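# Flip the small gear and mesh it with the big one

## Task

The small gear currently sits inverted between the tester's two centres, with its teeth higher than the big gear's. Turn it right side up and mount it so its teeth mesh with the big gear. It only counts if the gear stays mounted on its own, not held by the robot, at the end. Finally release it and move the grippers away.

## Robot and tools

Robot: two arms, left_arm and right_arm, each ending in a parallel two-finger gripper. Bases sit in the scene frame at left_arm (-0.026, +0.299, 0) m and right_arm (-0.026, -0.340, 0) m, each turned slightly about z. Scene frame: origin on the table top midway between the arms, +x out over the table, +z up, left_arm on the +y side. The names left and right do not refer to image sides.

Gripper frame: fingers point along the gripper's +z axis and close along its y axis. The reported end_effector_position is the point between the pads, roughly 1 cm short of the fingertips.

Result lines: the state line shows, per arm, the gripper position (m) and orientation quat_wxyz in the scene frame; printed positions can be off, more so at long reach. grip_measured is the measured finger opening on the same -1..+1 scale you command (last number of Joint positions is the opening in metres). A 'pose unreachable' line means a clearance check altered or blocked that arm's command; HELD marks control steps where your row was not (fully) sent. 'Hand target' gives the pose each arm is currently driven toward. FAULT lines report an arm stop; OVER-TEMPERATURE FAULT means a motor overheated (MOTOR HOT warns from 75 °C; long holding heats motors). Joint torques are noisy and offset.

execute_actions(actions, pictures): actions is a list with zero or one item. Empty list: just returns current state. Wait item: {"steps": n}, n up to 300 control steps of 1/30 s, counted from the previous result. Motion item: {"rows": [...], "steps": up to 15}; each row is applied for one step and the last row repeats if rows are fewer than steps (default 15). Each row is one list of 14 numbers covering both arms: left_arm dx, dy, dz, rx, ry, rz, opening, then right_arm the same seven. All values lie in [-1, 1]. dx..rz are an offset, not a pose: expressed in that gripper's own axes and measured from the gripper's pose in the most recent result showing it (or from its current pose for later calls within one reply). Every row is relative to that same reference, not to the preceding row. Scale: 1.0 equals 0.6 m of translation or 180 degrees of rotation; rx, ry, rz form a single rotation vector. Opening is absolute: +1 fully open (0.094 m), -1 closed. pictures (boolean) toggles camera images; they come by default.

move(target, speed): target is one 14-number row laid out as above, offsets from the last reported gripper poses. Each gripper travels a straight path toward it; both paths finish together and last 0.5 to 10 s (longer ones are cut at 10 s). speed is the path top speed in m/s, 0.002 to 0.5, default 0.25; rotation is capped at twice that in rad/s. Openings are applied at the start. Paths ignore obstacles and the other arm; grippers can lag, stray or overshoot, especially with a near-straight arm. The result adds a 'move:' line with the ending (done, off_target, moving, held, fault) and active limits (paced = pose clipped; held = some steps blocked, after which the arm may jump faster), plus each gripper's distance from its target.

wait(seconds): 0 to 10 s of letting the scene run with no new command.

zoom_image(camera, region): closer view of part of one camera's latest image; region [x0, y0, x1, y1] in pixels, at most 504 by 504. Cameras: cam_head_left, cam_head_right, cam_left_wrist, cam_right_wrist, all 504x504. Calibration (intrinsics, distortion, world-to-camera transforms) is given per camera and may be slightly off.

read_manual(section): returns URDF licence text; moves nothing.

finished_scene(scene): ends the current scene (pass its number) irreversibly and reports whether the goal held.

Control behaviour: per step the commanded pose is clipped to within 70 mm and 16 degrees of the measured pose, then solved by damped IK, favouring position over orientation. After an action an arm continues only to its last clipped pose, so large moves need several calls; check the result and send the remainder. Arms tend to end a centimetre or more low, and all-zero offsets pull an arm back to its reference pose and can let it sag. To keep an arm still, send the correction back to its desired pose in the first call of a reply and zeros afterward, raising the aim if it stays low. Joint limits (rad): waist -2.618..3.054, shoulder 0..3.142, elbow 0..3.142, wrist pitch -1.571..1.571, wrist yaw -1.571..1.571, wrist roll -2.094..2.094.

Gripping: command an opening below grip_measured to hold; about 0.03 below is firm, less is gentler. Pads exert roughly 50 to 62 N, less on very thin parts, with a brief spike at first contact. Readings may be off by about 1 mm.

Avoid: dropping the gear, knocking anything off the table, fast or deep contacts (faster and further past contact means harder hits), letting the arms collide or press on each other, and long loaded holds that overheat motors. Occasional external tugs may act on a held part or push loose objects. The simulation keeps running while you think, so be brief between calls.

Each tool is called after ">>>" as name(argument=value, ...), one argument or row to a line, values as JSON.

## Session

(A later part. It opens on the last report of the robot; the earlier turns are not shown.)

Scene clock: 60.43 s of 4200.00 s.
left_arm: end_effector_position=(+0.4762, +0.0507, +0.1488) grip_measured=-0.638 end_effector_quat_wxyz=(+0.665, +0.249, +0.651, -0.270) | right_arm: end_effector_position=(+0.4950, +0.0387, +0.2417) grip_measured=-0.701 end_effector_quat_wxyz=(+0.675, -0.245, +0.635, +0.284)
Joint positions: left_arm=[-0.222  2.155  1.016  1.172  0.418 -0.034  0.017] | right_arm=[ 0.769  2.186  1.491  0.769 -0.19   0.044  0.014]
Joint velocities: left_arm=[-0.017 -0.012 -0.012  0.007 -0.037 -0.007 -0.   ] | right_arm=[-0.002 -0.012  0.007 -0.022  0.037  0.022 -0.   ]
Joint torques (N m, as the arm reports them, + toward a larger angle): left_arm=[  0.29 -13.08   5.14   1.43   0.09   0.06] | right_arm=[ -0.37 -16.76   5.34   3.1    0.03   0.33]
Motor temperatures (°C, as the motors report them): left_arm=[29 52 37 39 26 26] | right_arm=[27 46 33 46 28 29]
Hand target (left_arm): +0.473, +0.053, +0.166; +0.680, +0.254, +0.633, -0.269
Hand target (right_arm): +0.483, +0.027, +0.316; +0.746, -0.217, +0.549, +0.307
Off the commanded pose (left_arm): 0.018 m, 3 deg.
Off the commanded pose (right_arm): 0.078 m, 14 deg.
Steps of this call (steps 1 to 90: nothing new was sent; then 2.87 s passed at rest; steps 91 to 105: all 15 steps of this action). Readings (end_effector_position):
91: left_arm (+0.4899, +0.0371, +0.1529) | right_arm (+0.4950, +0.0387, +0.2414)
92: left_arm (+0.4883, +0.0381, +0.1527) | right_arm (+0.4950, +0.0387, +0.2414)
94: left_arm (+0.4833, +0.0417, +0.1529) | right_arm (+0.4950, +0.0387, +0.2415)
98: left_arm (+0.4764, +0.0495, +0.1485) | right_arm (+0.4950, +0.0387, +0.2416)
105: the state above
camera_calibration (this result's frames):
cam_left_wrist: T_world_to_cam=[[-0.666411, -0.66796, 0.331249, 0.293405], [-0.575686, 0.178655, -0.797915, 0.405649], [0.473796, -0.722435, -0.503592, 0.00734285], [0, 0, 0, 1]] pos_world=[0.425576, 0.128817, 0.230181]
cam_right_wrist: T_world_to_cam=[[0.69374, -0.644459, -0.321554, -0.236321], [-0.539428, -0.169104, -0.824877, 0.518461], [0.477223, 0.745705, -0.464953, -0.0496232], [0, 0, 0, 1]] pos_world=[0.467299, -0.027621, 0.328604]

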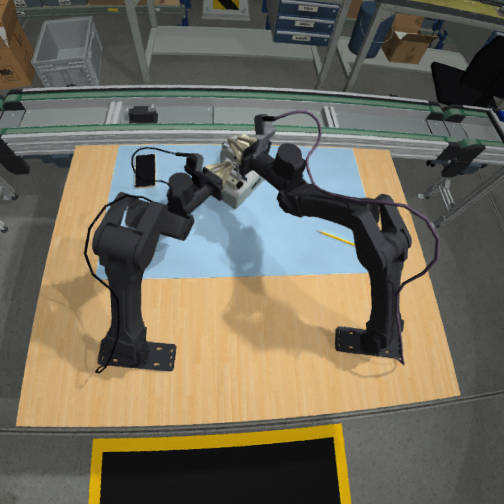

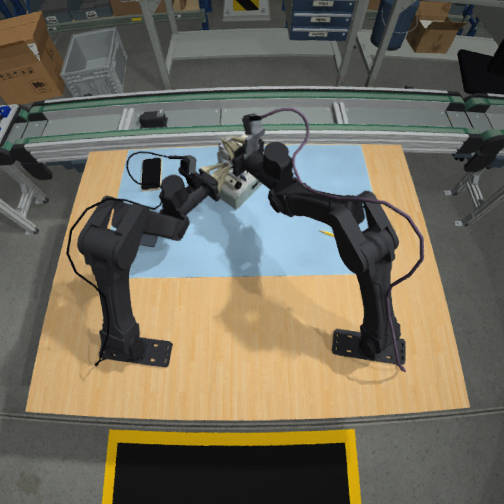

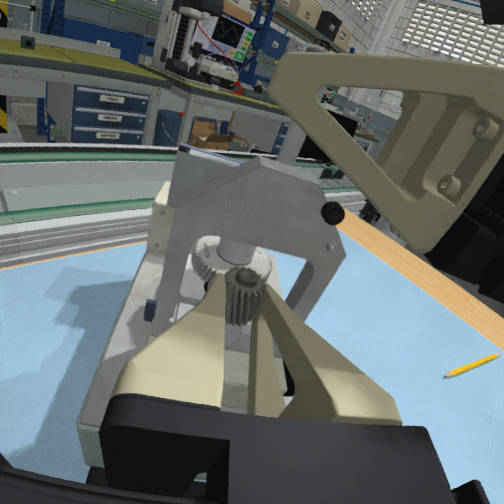

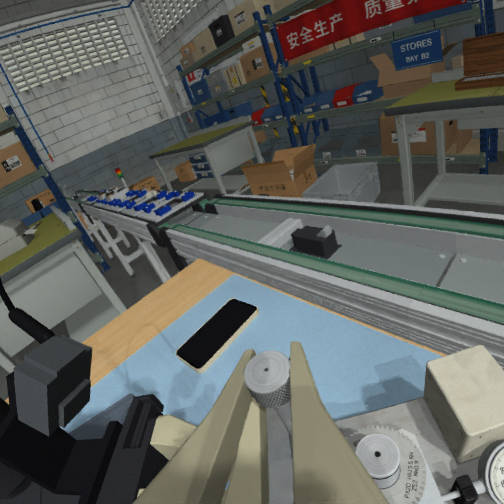

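>>> execute_actions(
  actions=[
    {"rows":[[-0.03,0,-0.03,0,-0.01,0,-0.72,-0.1,0,-0.01,0,-0.06,0,-0.76],[-0.03,0,-0.04,0,-0.01,0,-0.72,-0.09,0,-0.01,0,-0.05,0,-0.76],[-0.03,0,-0.05,0,-0.01,0,-0.72,-0.08,0,-0.01,0,-0.045,0,-0.76],[-0.03,0,-0.06,0,-0.01,0,-0.72,-0.07,0,-0.01,0,-0.04,0,-0.76],[-0.03,0,-0.07,0,-0.01,0,-0.72,-0.06,0,0,0,-0.03,0,-0.76],[-0.03,0,-0.08,0,-0.01,0,-0.72,-0.05,0,0,0,-0.025,0,-0.76]]},
  ],
  pictures=false,
)

>>> move(
  target=[0,-0.22,-0.2,0,0,0,-0.72,0,0,0,0,0,0,-0.76],
)

>>> move(
  target=[0.1,0,0,0,0.5,0,-0.72,0,0,0,0,0,0,-0.76],
  speed=0.4,
)

Scene clock: 69.00 s of 4200.00 s.
left_arm: end_effector_position=(+0.4455, +0.0834, +0.1482) grip_measured=-0.638 end_effector_quat_wxyz=(+0.660, +0.239, +0.659, -0.269) | right_arm: end_effector_position=(+0.4954, +0.0394, +0.2306) grip_measured=-0.701 end_effector_quat_wxyz=(+0.663, -0.248, +0.648, +0.280)
Joint positions: left_arm=[-0.17   2.048  0.83   1.236  0.455 -0.047  0.017] | right_arm=[ 0.769  2.191  1.489  0.74  -0.191  0.041  0.014]
Joint velocities: left_arm=[ 0.002 -0.007 -0.012 -0.051  0.007 -0.007 -0.001] | right_arm=[-0.007 -0.012  0.007  0.007 -0.037 -0.051  0.   ]
Joint torques (N m, as the arm reports them, + toward a larger angle): left_arm=[  0.32 -11.72   4.89   1.45   0.13  -0.06] | right_arm=[ -0.21 -15.06   6.13   2.19   0.04   0.21]
Motor temperatures (°C, as the motors report them): left_arm=[29 53 36 40 26 26] | right_arm=[27 47 33 48 28 29]
Hand target (left_arm): +0.441, +0.083, +0.165; +0.674, +0.245, +0.641, -0.273
Hand target (right_arm): +0.493, +0.036, +0.271; +0.699, -0.234, +0.609, +0.293
Off the commanded pose (left_arm): 0.018 m, 3 deg.
Off the commanded pose (right_arm): 0.041 m, 7 deg.
Steps of this call (steps 1 to 90: nothing new was sent; then 5.07 s passed at rest; steps 91 to 105: all 15 steps of this action). Readings (end_effector_position):
91: left_arm (+0.4749, +0.0515, +0.1486) | right_arm (+0.4951, +0.0387, +0.2411)
92: left_arm (+0.4713, +0.0538, +0.1481) | right_arm (+0.4951, +0.0388, +0.2405)
94: left_arm (+0.4621, +0.0612, +0.1467) | right_arm (+0.4951, +0.0387, +0.2385)
98: left_arm (+0.4481, +0.0792, +0.1446) | right_arm (+0.4954, +0.0394, +0.2312)
105: the state above

Scene clock: 70.63 s of 4200.00 s.
left_arm: end_effector_position=(+0.2701, +0.0630, +0.1405) grip_measured=-0.638 end_effector_quat_wxyz=(+0.646, +0.243, +0.670, -0.272) | right_arm: end_effector_position=(+0.4954, +0.0396, +0.2279) grip_measured=-0.701 end_effector_quat_wxyz=(+0.661, -0.252, +0.650, +0.277)
Joint positions: left_arm=[-0.505  1.663  0.203  1.443  0.131 -0.048  0.017] | right_arm=[ 0.769  2.192  1.489  0.731 -0.192  0.033  0.014]
Joint velocities: left_arm=[ 0.017  0.002  0.012 -0.066 -0.051 -0.051 -0.   ] | right_arm=[-0.002  0.002 -0.007 -0.022 -0.007  0.007 -0.001]
Joint torques (N m, as the arm reports them, + toward a larger angle): left_arm=[-0.71 -6.91  3.56  1.5  -0.16  0.05] | right_arm=[ -0.03 -12.8    5.38   1.68   0.02   0.09]
Motor temperatures (°C, as the motors report them): left_arm=[29 52 36 40 26 26] | right_arm=[27 47 33 48 28 29]
Hand target (left_arm): +0.268, +0.064, +0.151; +0.661, +0.239, +0.657, -0.271
Hand target (right_arm): +0.495, +0.039, +0.231; +0.664, -0.249, +0.647, +0.281
Off the commanded pose (left_arm): 0.012 m, 2 deg.
Off the commanded pose (right_arm): 0.003 m, 1 deg.
move: off_target (left_arm)
camera_calibration (this result's frames):
cam_left_wrist: T_world_to_cam=[[-0.644912, -0.674409, 0.359529, 0.157643], [-0.618201, 0.183743, -0.764242, 0.284578], [0.449351, -0.71513, -0.535419, 0.120399], [0, 0, 0, 1]] pos_world=[0.223491, 0.140127, 0.225273]
cam_right_wrist: T_world_to_cam=[[0.685019, -0.653696, -0.321607, -0.235705], [-0.564037, -0.196478, -0.802034, 0.51559], [0.461098, 0.730806, -0.5033, -0.0395981], [0, 0, 0, 1]] pos_world=[0.470533, -0.0238391, 0.317787]

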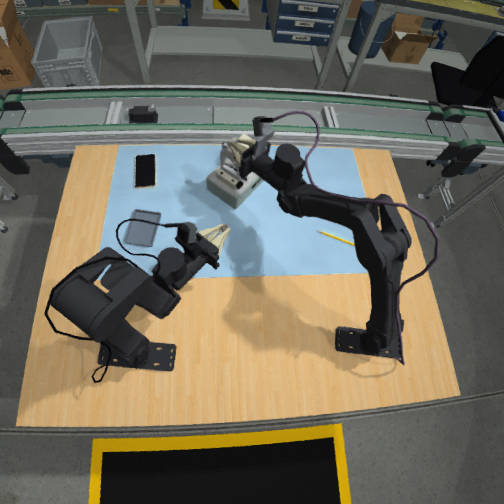

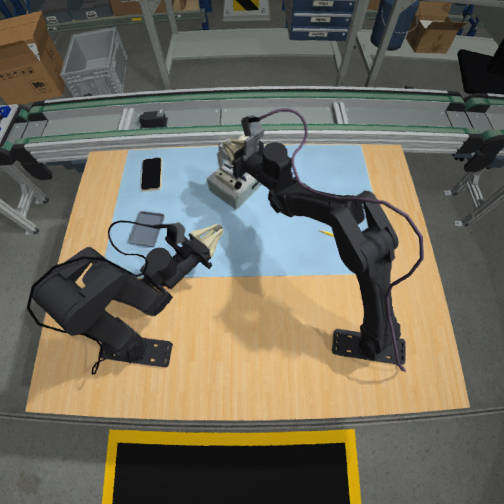

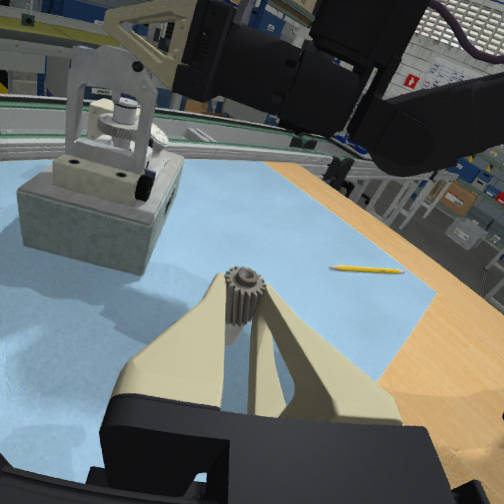

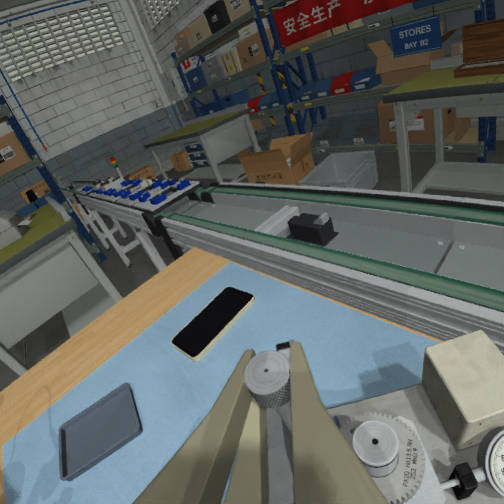

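Scene clock: 73.37 s of 4200.00 s.
left_arm: end_effector_position=(+0.2638, +0.0655, +0.0699) grip_measured=-0.638 end_effector_quat_wxyz=(-0.032, +0.347, +0.937, -0.025) | right_arm: end_effector_position=(+0.4954, +0.0396, +0.2277) grip_measured=-0.701 end_effector_quat_wxyz=(+0.661, -0.253, +0.650, +0.276)
Joint positions: left_arm=[-0.54   2.02   1.626 -1.223  0.067  0.061  0.017] | right_arm=[ 0.769  2.192  1.489  0.73  -0.192  0.029  0.014]
Joint velocities: left_arm=[ 0.002  0.017  0.022 -0.007 -0.007 -0.037 -0.   ] | right_arm=[-0.017 -0.002 -0.002 -0.066 -0.037  0.022  0.001]
Joint torques (N m, as the arm reports them, + toward a larger angle): left_arm=[ -0.88 -10.8    9.37  -0.39  -0.15   0.03] | right_arm=[ -0.04 -12.72   5.36   1.61   0.01   0.05]
Motor temperatures (°C, as the motors report them): left_arm=[29 51 36 40 26 26] | right_arm=[27 47 33 47 28 29]
Hand target (left_arm): +0.269, +0.061, +0.079; -0.017, +0.354, +0.935, -0.023
Hand target (right_arm): +0.495, +0.040, +0.228; +0.661, -0.252, +0.650, +0.277
Off the commanded pose (left_arm): 0.012 m, 3 deg.
Off the commanded pose (right_arm): 0.000 m, 0 deg.
move: off_target (left_arm)
camera_calibration (this result's frames):
cam_left_wrist: T_world_to_cam=[[-0.378161, -0.922718, 0.0747439, 0.146435], [-0.710991, 0.341196, 0.61488, 0.144059], [-0.592863, 0.179381, -0.78507, 0.320996], [0, 0, 0, 1]] pos_world=[0.348107, 0.0283857, 0.15248]
cam_right_wrist: T_world_to_cam=[[0.685668, -0.654874, -0.317803, -0.236908], [-0.562238, -0.199167, -0.802634, 0.514795], [0.462328, 0.729021, -0.504758, -0.0399031], [0, 0, 0, 1]] pos_world=[0.470326, -0.0235244, 0.31776]

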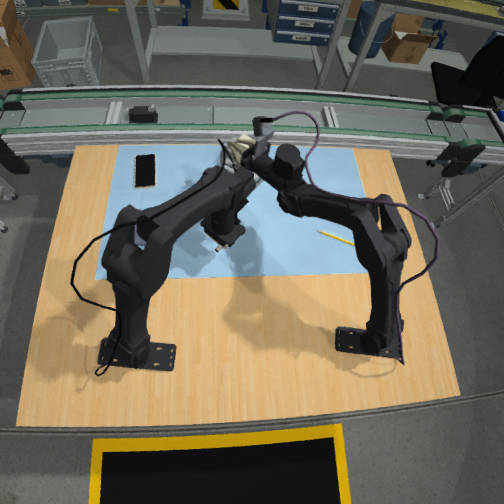

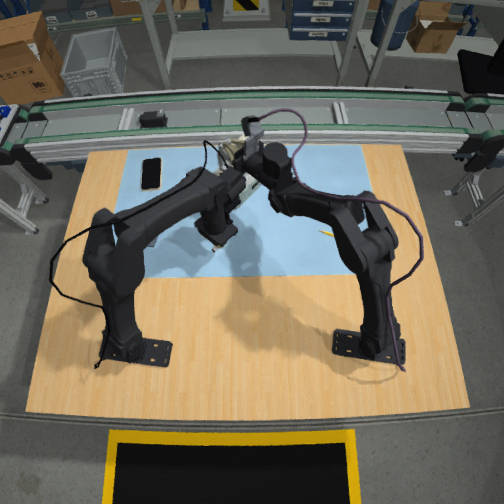

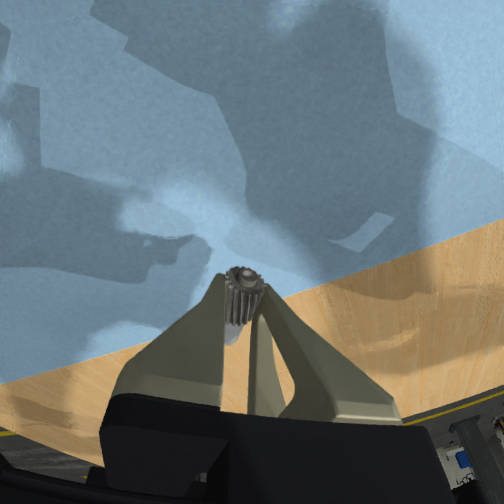

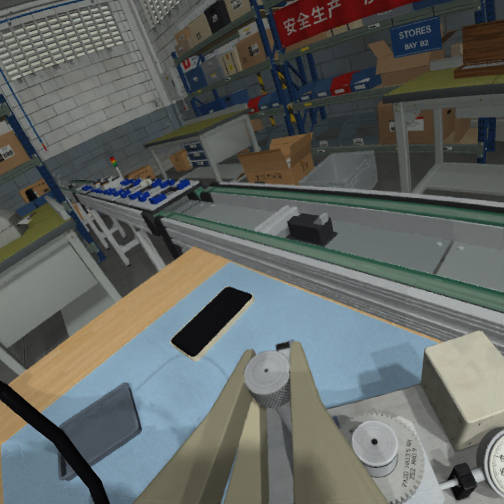

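>>> move(
  target=[0.1,0,0,-0.024,-0.022,0,-0.72,0,0,0,0,0,0,-0.76],
)

>>> move(
  target=[0,0,0.05,0,0,0.5,-0.72,0,0,0,0,0,0,-0.76],
  speed=0.5,
)

Scene clock: 79.07 s of 4200.00 s.
left_arm: end_effector_position=(+0.2171, +0.1055, +0.0700) grip_measured=-0.638 end_effector_quat_wxyz=(+0.000, +0.347, +0.938, -0.006) | right_arm: end_effector_position=(+0.4954, +0.0396, +0.2277) grip_measured=-0.701 end_effector_quat_wxyz=(+0.662, -0.254, +0.649, +0.275)
Joint positions: left_arm=[-0.561  1.742  1.261 -1.085  0.011  0.038  0.017] | right_arm=[ 0.769  2.192  1.489  0.73  -0.192  0.026  0.014]
Joint velocities: left_arm=[ 0.002 -0.017 -0.012 -0.007  0.066 -0.007 -0.   ] | right_arm=[ 0.002  0.012 -0.007  0.007  0.037  0.022  0.001]
Joint torques (N m, as the arm reports them, + toward a larger angle): left_arm=[-0.57 -9.24  5.8  -0.09 -0.14 -0.11] | right_arm=[ -0.04 -12.69   5.37   1.6    0.01   0.02]
Motor temperatures (°C, as the motors report them): left_arm=[29 51 37 38 26 26] | right_arm=[27 46 33 45 28 29]
Hand target (left_arm): +0.219, +0.105, +0.073; +0.013, +0.347, +0.938, -0.002
Hand target (right_arm): +0.495, +0.040, +0.228; +0.661, -0.253, +0.650, +0.276
Off the commanded pose (left_arm): 0.003 m, 2 deg.
Off the commanded pose (right_arm): 0.000 m, 0 deg.
After step 90, 1.70 s passed at rest.
move: done
camera_calibration (this result's frames):
cam_left_wrist: T_world_to_cam=[[-0.381193, -0.923882, 0.0336761, 0.169334], [-0.755233, 0.332205, 0.565034, 0.111178], [-0.533212, 0.189954, -0.82438, 0.274866], [0, 0, 0, 1]] pos_world=[0.295076, 0.0672987, 0.158073]
cam_right_wrist: T_world_to_cam=[[0.68613, -0.655439, -0.315634, -0.237608], [-0.560975, -0.200454, -0.803197, 0.514348], [0.463176, 0.72816, -0.505223, -0.0401832], [0, 0, 0, 1]] pos_world=[0.470179, -0.0233746, 0.317824]

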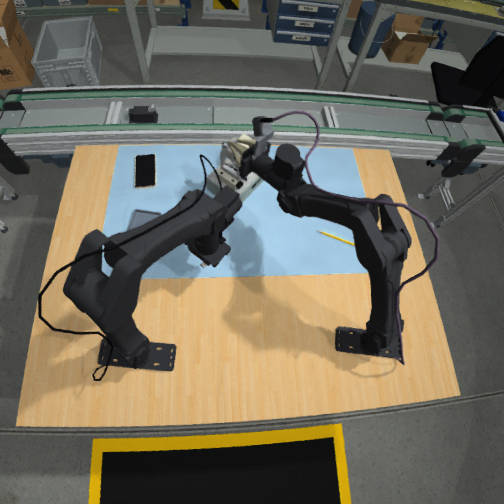

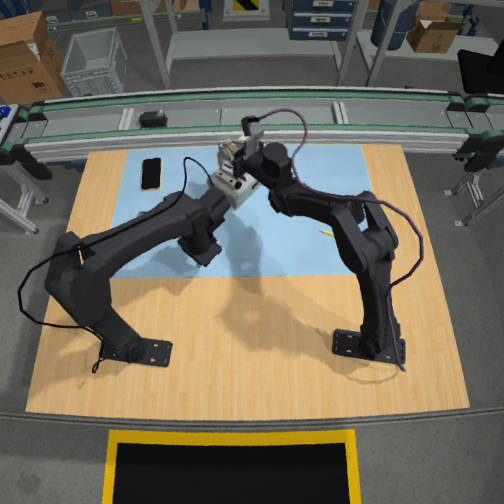

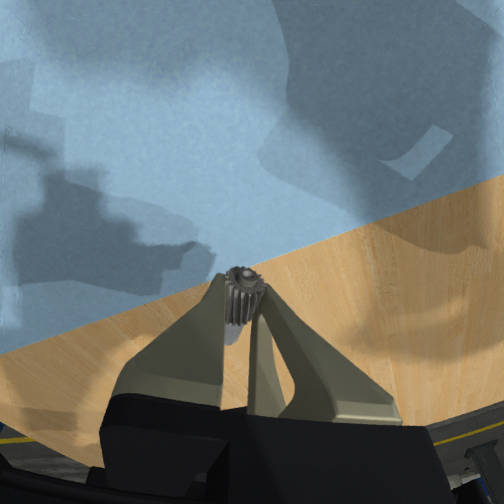

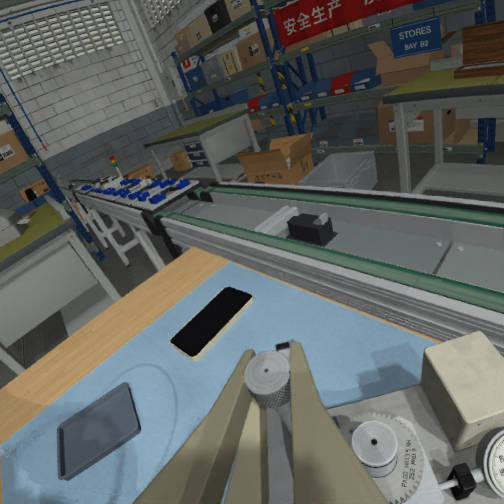

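Scene clock: 81.40 s of 4200.00 s.
left_arm: end_effector_position=(+0.2190, +0.1045, +0.0431) grip_measured=-0.639 end_effector_quat_wxyz=(+0.006, +0.907, +0.421, -0.002) | right_arm: end_effector_position=(+0.4954, +0.0396, +0.2277) grip_measured=-0.701 end_effector_quat_wxyz=(+0.662, -0.255, +0.649, +0.275)
Joint positions: left_arm=[-0.561  1.775  1.188 -0.975  0.009  1.601  0.017] | right_arm=[ 0.769  2.192  1.489  0.73  -0.192  0.025  0.014]
Joint velocities: left_arm=[ 0.007 -0.007 -0.012  0.037 -0.037  0.007  0.   ] | right_arm=[-0.017 -0.002  0.007 -0.037  0.007  0.066  0.001]
Joint torques (N m, as the arm reports them, + toward a larger angle): left_arm=[-0.26 -7.86  5.32 -0.14  0.11  0.07] | right_arm=[ -0.03 -12.71   5.37   1.61   0.02   0.01]
Motor temperatures (°C, as the motors report them): left_arm=[29 50 37 38 26 26] | right_arm=[27 46 33 44 28 29]
Hand target (left_arm): +0.217, +0.106, +0.040; +0.004, +0.908, +0.418, -0.004
Hand target (right_arm): +0.495, +0.040, +0.228; +0.662, -0.254, +0.649, +0.275
Off the commanded pose (left_arm): 0.004 m, 1 deg.
Off the commanded pose (right_arm): 0.000 m, 0 deg.
move: done
camera_calibration (this result's frames):
cam_left_wrist: T_world_to_cam=[[-0.9272, 0.374239, 0.0156443, 0.154695], [0.318911, 0.766837, 0.557007, -0.152143], [0.196457, 0.521446, -0.83036, 0.0596939], [0, 0, 0, 1]] pos_world=[0.180226, 0.0276488, 0.131892]
cam_right_wrist: T_world_to_cam=[[0.686436, -0.655814, -0.314188, -0.238074], [-0.560133, -0.201313, -0.80357, 0.51405], [0.463742, 0.727586, -0.505531, -0.0403705], [0, 0, 0, 1]] pos_world=[0.470081, -0.0232746, 0.317866]

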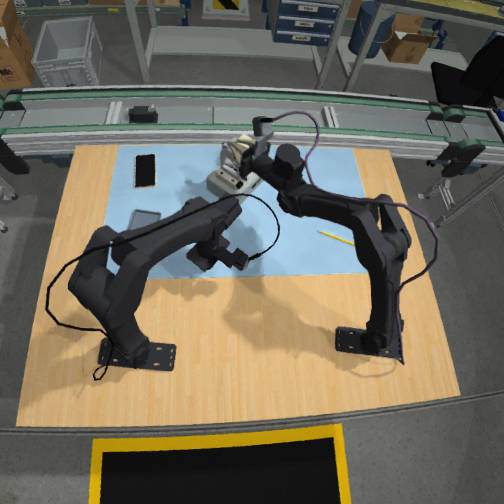

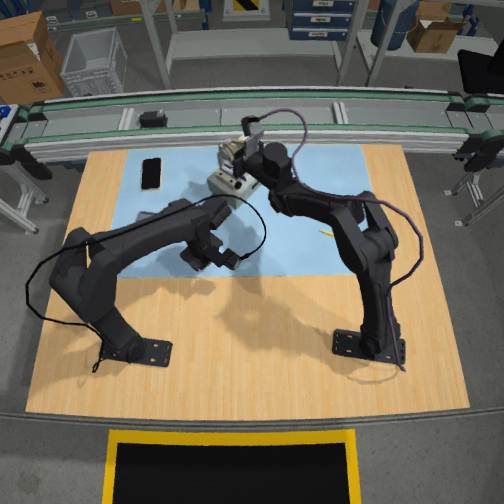

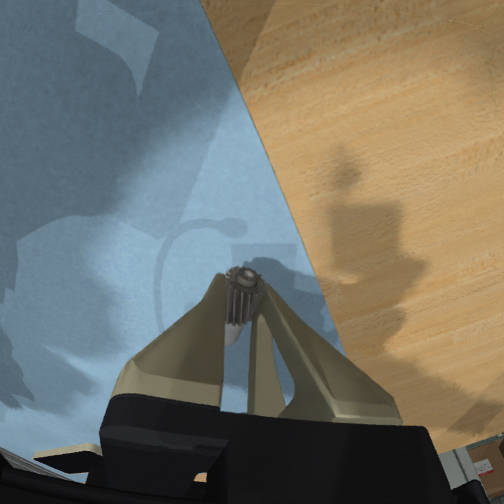

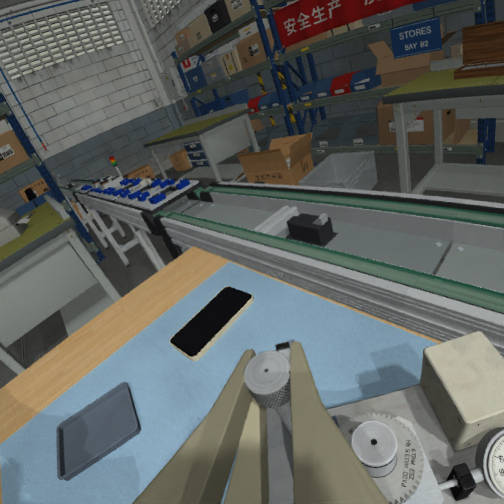

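On mat; fine.

>>> move(
  target=[0,0.01,0.052,0,0,0,-0.72,0,0,0,0,0,0,-0.76],
  speed=0.03,
)

>>> move(
  target=[0,0,0,0,0,0,-0.35,0,0,0,0,0,0,-0.76],
)

>>> move(
  target=[0,0,-0.06,0,0,0,-0.35,0,0,0,0,0,0,-0.76],
)

>>> move(
  target=[0,0,0,0,0,-0.99,-0.35,0,0,0,0,0,0,-0.76],
  speed=0.5,
)

Scene clock: 91.27 s of 4200.00 s.
left_arm: end_effector_position=(+0.2241, +0.1004, +0.0169) grip_measured=-0.639 end_effector_quat_wxyz=(+0.006, +0.907, +0.420, -0.002) | right_arm: end_effector_position=(+0.4954, +0.0396, +0.2277) grip_measured=-0.701 end_effector_quat_wxyz=(+0.662, -0.255, +0.649, +0.275)
Joint positions: left_arm=[-0.561  1.837  1.155 -0.88   0.009  1.604  0.017] | right_arm=[ 0.769  2.192  1.489  0.73  -0.192  0.025  0.014]
Joint velocities: left_arm=[-0.002 -0.007 -0.002 -0.007 -0.022 -0.007 -0.   ] | right_arm=[-0.007  0.002 -0.017 -0.022 -0.081  0.007 -0.   ]
Joint torques (N m, as the arm reports them, + toward a larger angle): left_arm=[-0.11 -7.86  5.13  0.    0.02 -0.03] | right_arm=[ -0.04 -12.71   5.36   1.6    0.02   0.  ]
Motor temperatures (°C, as the motors report them): left_arm=[29 48 36 37 26 26] | right_arm=[27 45 33 43 28 29]
Hand target (left_arm): +0.224, +0.101, +0.012; +0.006, +0.907, +0.421, -0.002
Hand target (right_arm): +0.495, +0.040, +0.228; +0.662, -0.255, +0.649, +0.275
Off the commanded pose (left_arm): 0.005 m, 0 deg.
Off the commanded pose (right_arm): 0.000 m, 0 deg.
After step 90, 5.57 s passed at rest.
move: done
camera_calibration (this result's frames):
cam_left_wrist: T_world_to_cam=[[-0.926189, 0.376706, 0.0163473, 0.160943], [0.321272, 0.765716, 0.557192, -0.136506], [0.19738, 0.521317, -0.830222, 0.03891], [0, 0, 0, 1]] pos_world=[0.185239, 0.0236122, 0.105733]
cam_right_wrist: T_world_to_cam=[[0.686512, -0.655907, -0.313826, -0.238191], [-0.559922, -0.201528, -0.803663, 0.513975], [0.463883, 0.727442, -0.505608, -0.0404173], [0, 0, 0, 1]] pos_world=[0.470056, -0.0232496, 0.317877]

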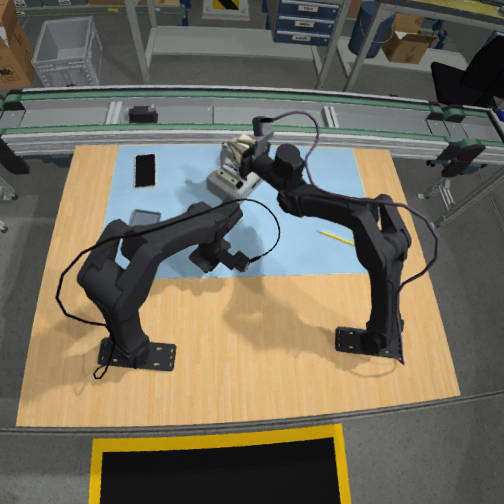

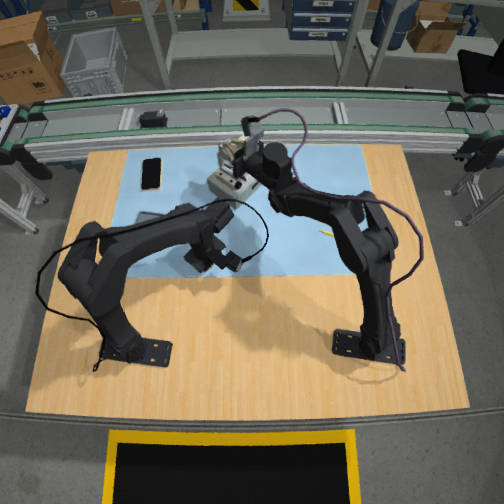

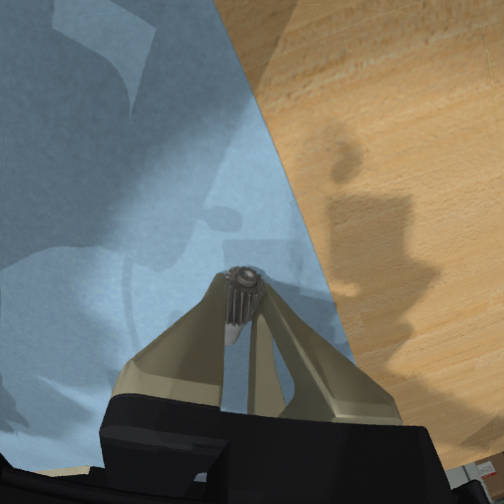

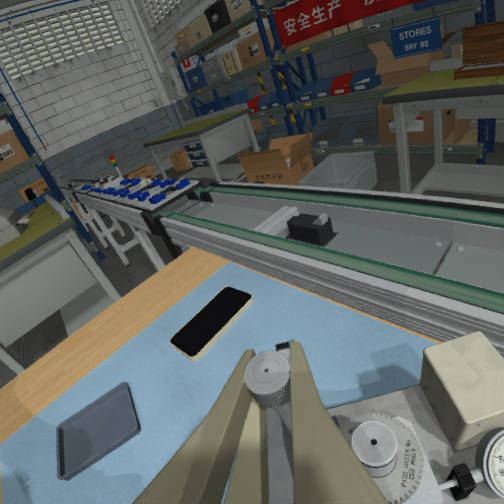

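Scene clock: 91.77 s of 4200.00 s.
left_arm: end_effector_position=(+0.2241, +0.1005, +0.0169) grip_measured=-0.352 end_effector_quat_wxyz=(+0.006, +0.907, +0.420, -0.002) | right_arm: end_effector_position=(+0.4954, +0.0396, +0.2277) grip_measured=-0.701 end_effector_quat_wxyz=(+0.662, -0.255, +0.649, +0.275)
Joint positions: left_arm=[-0.561  1.837  1.155 -0.881  0.009  1.604  0.03 ] | right_arm=[ 0.769  2.192  1.489  0.73  -0.192  0.024  0.014]
Joint velocities: left_arm=[-0.002  0.002 -0.007  0.022  0.007  0.051  0.001] | right_arm=[-0.002  0.002  0.002 -0.051  0.007 -0.007 -0.001]
Joint torques (N m, as the arm reports them, + toward a larger angle): left_arm=[ 0.02 -8.33  6.07 -0.13  0.02 -0.01] | right_arm=[ -0.03 -12.7    5.37   1.6    0.01   0.  ]
Motor temperatures (°C, as the motors report them): left_arm=[29 48 36 37 26 26] | right_arm=[27 45 33 43 28 29]
Hand target (left_arm): +0.224, +0.100, +0.017; +0.006, +0.907, +0.420, -0.002
Hand target (right_arm): +0.495, +0.040, +0.228; +0.662, -0.255, +0.649, +0.275
Off the commanded pose (left_arm): 0.000 m, 0 deg.
Off the commanded pose (right_arm): 0.000 m, 0 deg.
move: done
camera_calibration (this result's frames):
cam_left_wrist: T_world_to_cam=[[-0.926184, 0.376702, 0.0167135, 0.160845], [0.321438, 0.765584, 0.557278, -0.136552], [0.197132, 0.521514, -0.830158, 0.0389281], [0, 0, 0, 1]] pos_world=[0.185191, 0.02365, 0.105726]
cam_right_wrist: T_world_to_cam=[[0.686588, -0.656, -0.313464, -0.238307], [-0.559712, -0.201742, -0.803755, 0.513901], [0.464025, 0.727299, -0.505685, -0.0404642], [0, 0, 0, 1]] pos_world=[0.470032, -0.0232246, 0.317888]

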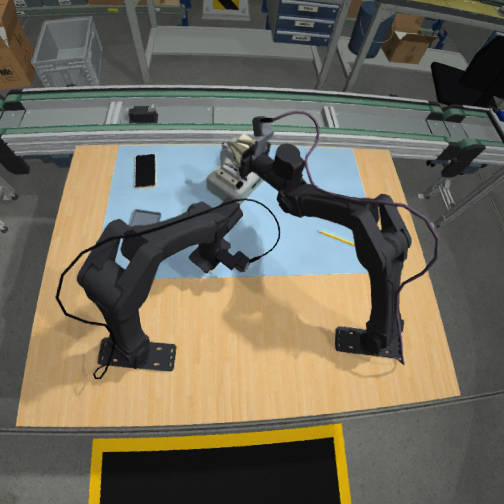

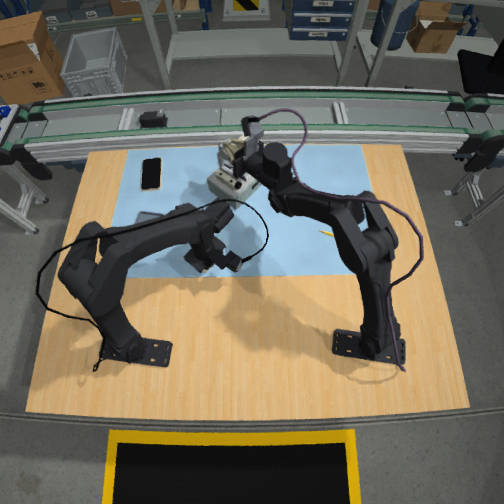

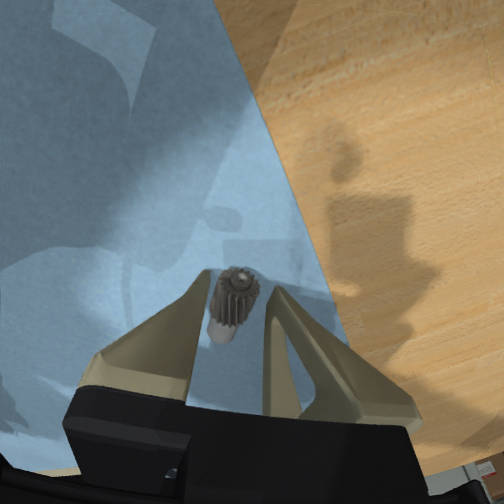

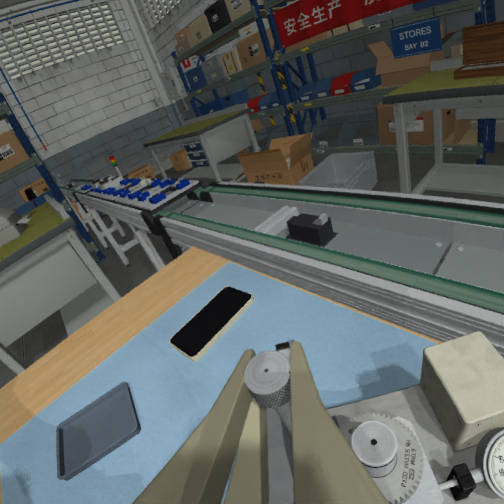

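Scene clock: 92.73 s of 4200.00 s.
left_arm: end_effector_position=(+0.2195, +0.1041, +0.0421) grip_measured=-0.352 end_effector_quat_wxyz=(-0.006, +0.907, +0.420, -0.008) | right_arm: end_effector_position=(+0.4954, +0.0396, +0.2277) grip_measured=-0.701 end_effector_quat_wxyz=(+0.662, -0.255, +0.649, +0.275)
Joint positions: left_arm=[-0.561  1.803  1.219 -1.005  0.009  1.604  0.03 ] | right_arm=[ 0.769  2.192  1.489  0.73  -0.192  0.024  0.014]
Joint velocities: left_arm=[-0.022  0.007 -0.002  0.007 -0.037  0.081 -0.   ] | right_arm=[-0.007  0.002 -0.007 -0.022 -0.066 -0.022 -0.   ]
Joint torques (N m, as the arm reports them, + toward a larger angle): left_arm=[-0.13 -9.59  8.51 -0.32 -0.02 -0.01] | right_arm=[ -0.04 -12.71   5.38   1.6    0.01   0.  ]
Motor temperatures (°C, as the motors report them): left_arm=[29 48 36 37 26 26] | right_arm=[27 45 33 42 28 29]
Hand target (left_arm): +0.224, +0.101, +0.053; +0.005, +0.907, +0.420, -0.002
Hand target (right_arm): +0.495, +0.040, +0.228; +0.662, -0.255, +0.649, +0.275
Off the commanded pose (left_arm): 0.012 m, 1 deg.
Off the commanded pose (right_arm): 0.000 m, 0 deg.
move: off_target (left_arm)
camera_calibration (this result's frames):
cam_left_wrist: T_world_to_cam=[[-0.925591, 0.376232, 0.041602, 0.153671], [0.332823, 0.756557, 0.562895, -0.153665], [0.180305, 0.534856, -0.825481, 0.0609054], [0, 0, 0, 1]] pos_world=[0.182398, 0.0258646, 0.13038]
cam_right_wrist: T_world_to_cam=[[0.686588, -0.656, -0.313464, -0.238307], [-0.559712, -0.201742, -0.803755, 0.513901], [0.464025, 0.727299, -0.505685, -0.0404642], [0, 0, 0, 1]] pos_world=[0.470032, -0.0232246, 0.317888]

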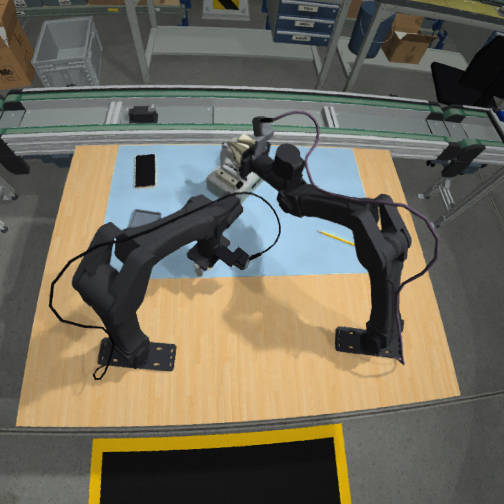

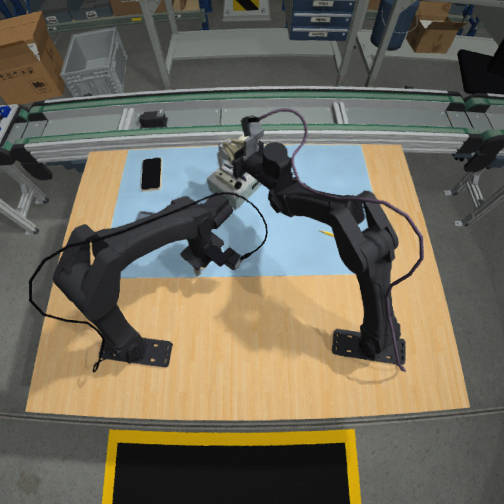

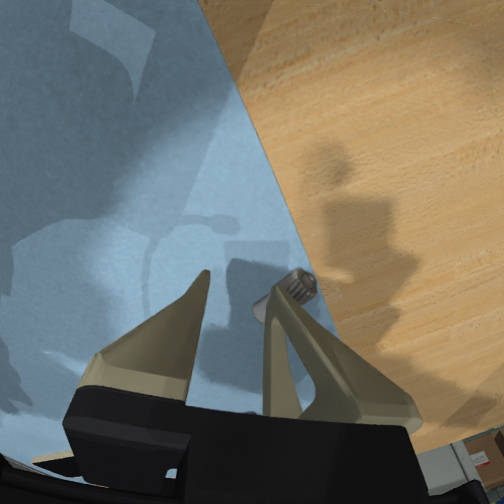

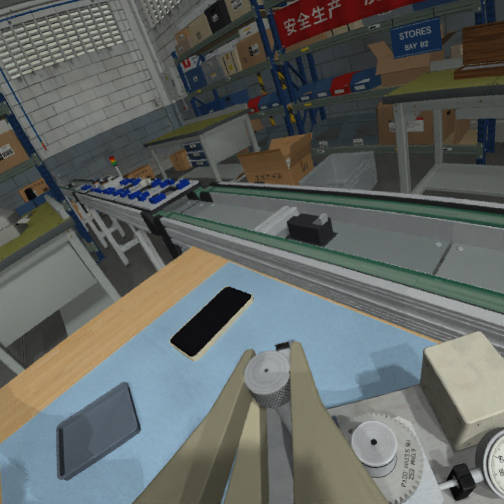

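Scene clock: 96.60 s of 4200.00 s.
left_arm: end_effector_position=(+0.2190, +0.1036, +0.0421) grip_measured=-0.352 end_effector_quat_wxyz=(-0.010, -0.402, +0.916, +0.005) | right_arm: end_effector_position=(+0.4954, +0.0396, +0.2277) grip_measured=-0.701 end_effector_quat_wxyz=(+0.662, -0.255, +0.649, +0.274)
Joint positions: left_arm=[-0.561  1.803  1.219 -1.005  0.013 -1.498  0.03 ] | right_arm=[ 0.769  2.192  1.489  0.73  -0.192  0.024  0.014]
Joint velocities: left_arm=[ 0.017 -0.007 -0.032  0.007  0.007 -0.051  0.   ] | right_arm=[-0.012 -0.022 -0.007 -0.037 -0.11  -0.022  0.001]
Joint torques (N m, as the arm reports them, + toward a larger angle): left_arm=[ 0.18 -8.31  6.42 -0.23 -0.04 -0.07] | right_arm=[ -0.03 -12.7    5.37   1.61   0.01   0.  ]
Motor temperatures (°C, as the motors report them): left_arm=[29 48 36 37 26 26] | right_arm=[27 45 33 42 28 29]
Hand target (left_arm): +0.219, +0.104, +0.042; -0.008, -0.406, +0.914, +0.006
Hand target (right_arm): +0.495, +0.040, +0.228; +0.662, -0.255, +0.649, +0.274
Off the commanded pose (left_arm): 0.001 m, 1 deg.
Off the commanded pose (right_arm): 0.000 m, 0 deg.
move: done
camera_calibration (this result's frames):
cam_left_wrist: T_world_to_cam=[[0.910765, -0.412922, 0.00146474, -0.165305], [-0.339293, -0.746334, 0.572596, 0.149388], [-0.235344, -0.521997, -0.819837, 0.26157], [0, 0, 0, 1]] pos_world=[0.262799, 0.179774, 0.129148]
cam_right_wrist: T_world_to_cam=[[0.686664, -0.656094, -0.313102, -0.238424], [-0.559501, -0.201957, -0.803848, 0.513826], [0.464166, 0.727155, -0.505762, -0.0405112], [0, 0, 0, 1]] pos_world=[0.470007, -0.0231995, 0.317898]

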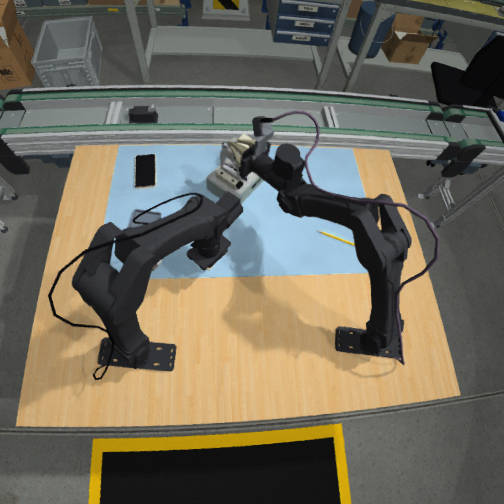

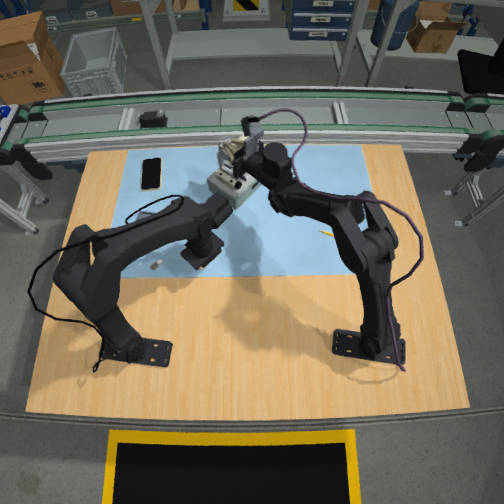

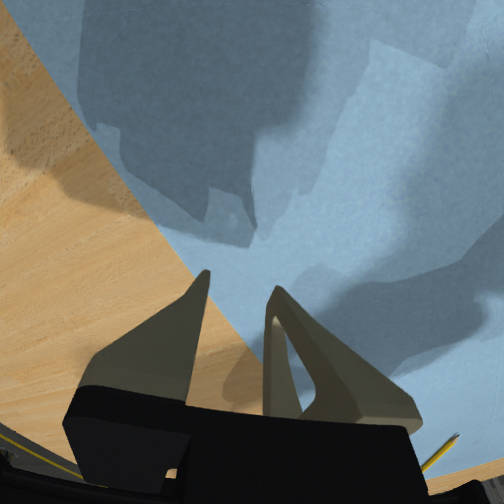

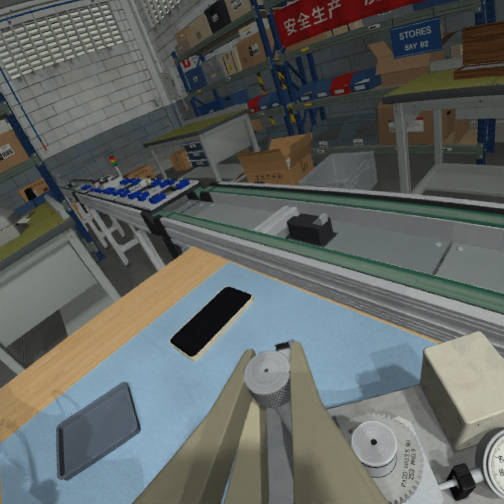

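>>> move(
  target=[-0.2,0.2,-0.06,0,0,0.57,0,0,0,0,0,0,0,-0.76],
  speed=0.4,
)

Scene clock: 106.00 s of 4200.00 s.
left_arm: end_effector_position=(+0.2193, +0.2696, +0.0777) grip_measured=-0.002 end_effector_quat_wxyz=(-0.009, +0.463, +0.886, -0.003) | right_arm: end_effector_position=(+0.4954, +0.0396, +0.2277) grip_measured=-0.701 end_effector_quat_wxyz=(+0.662, -0.255, +0.649, +0.274)
Joint positions: left_arm=[-0.016  1.517  1.053 -1.125 -0.001  0.837  0.047] | right_arm=[ 0.769  2.192  1.489  0.73  -0.192  0.024  0.014]
Joint velocities: left_arm=[-0.007  0.007 -0.007  0.051  0.022  0.007  0.001] | right_arm=[-0.022  0.022 -0.002  0.022 -0.051  0.051  0.   ]
Joint torques (N m, as the arm reports them, + toward a larger angle): left_arm=[ 0.75 -7.36  5.79 -0.28  0.02 -0.02] | right_arm=[ -0.03 -12.71   5.38   1.61   0.02   0.  ]
Motor temperatures (°C, as the motors report them): left_arm=[29 47 36 36 26 26] | right_arm=[27 45 33 41 28 29]
Hand target (left_arm): +0.215, +0.272, +0.080; -0.007, +0.463, +0.886, -0.002
Hand target (right_arm): +0.495, +0.040, +0.228; +0.662, -0.255, +0.649, +0.274
Off the commanded pose (left_arm): 0.007 m, 0 deg.
Off the commanded pose (right_arm): 0.000 m, 0 deg.
move: done
camera_calibration (this result's frames):
cam_left_wrist: T_world_to_cam=[[-0.600849, -0.798792, 0.0301957, 0.33622], [-0.640507, 0.5037, 0.579687, -0.018587], [-0.478259, 0.328964, -0.814279, 0.200922], [0, 0, 0, 1]] pos_world=[0.286205, 0.211836, 0.164229]
cam_right_wrist: T_world_to_cam=[[0.686664, -0.656094, -0.313102, -0.238424], [-0.559501, -0.201957, -0.803848, 0.513826], [0.464166, 0.727155, -0.505762, -0.0405112], [0, 0, 0, 1]] pos_world=[0.470007, -0.0231995, 0.317898]

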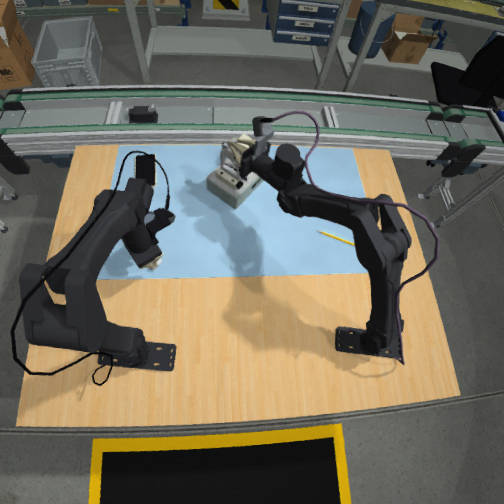

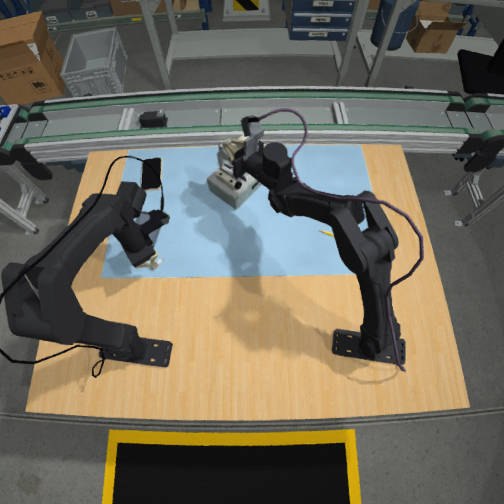

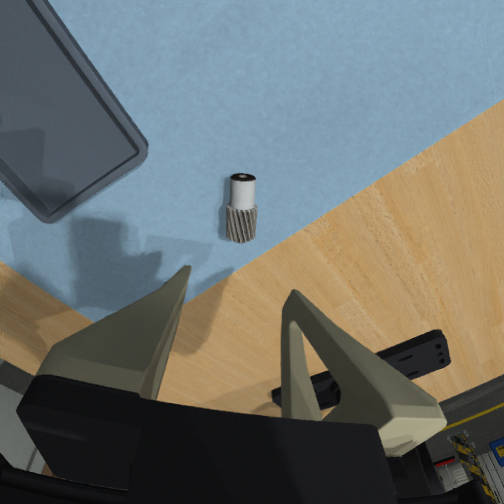

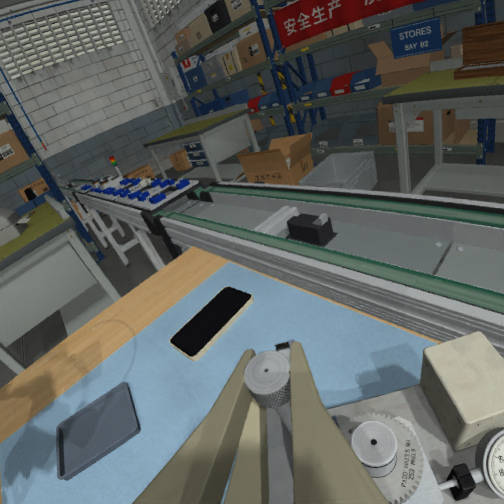

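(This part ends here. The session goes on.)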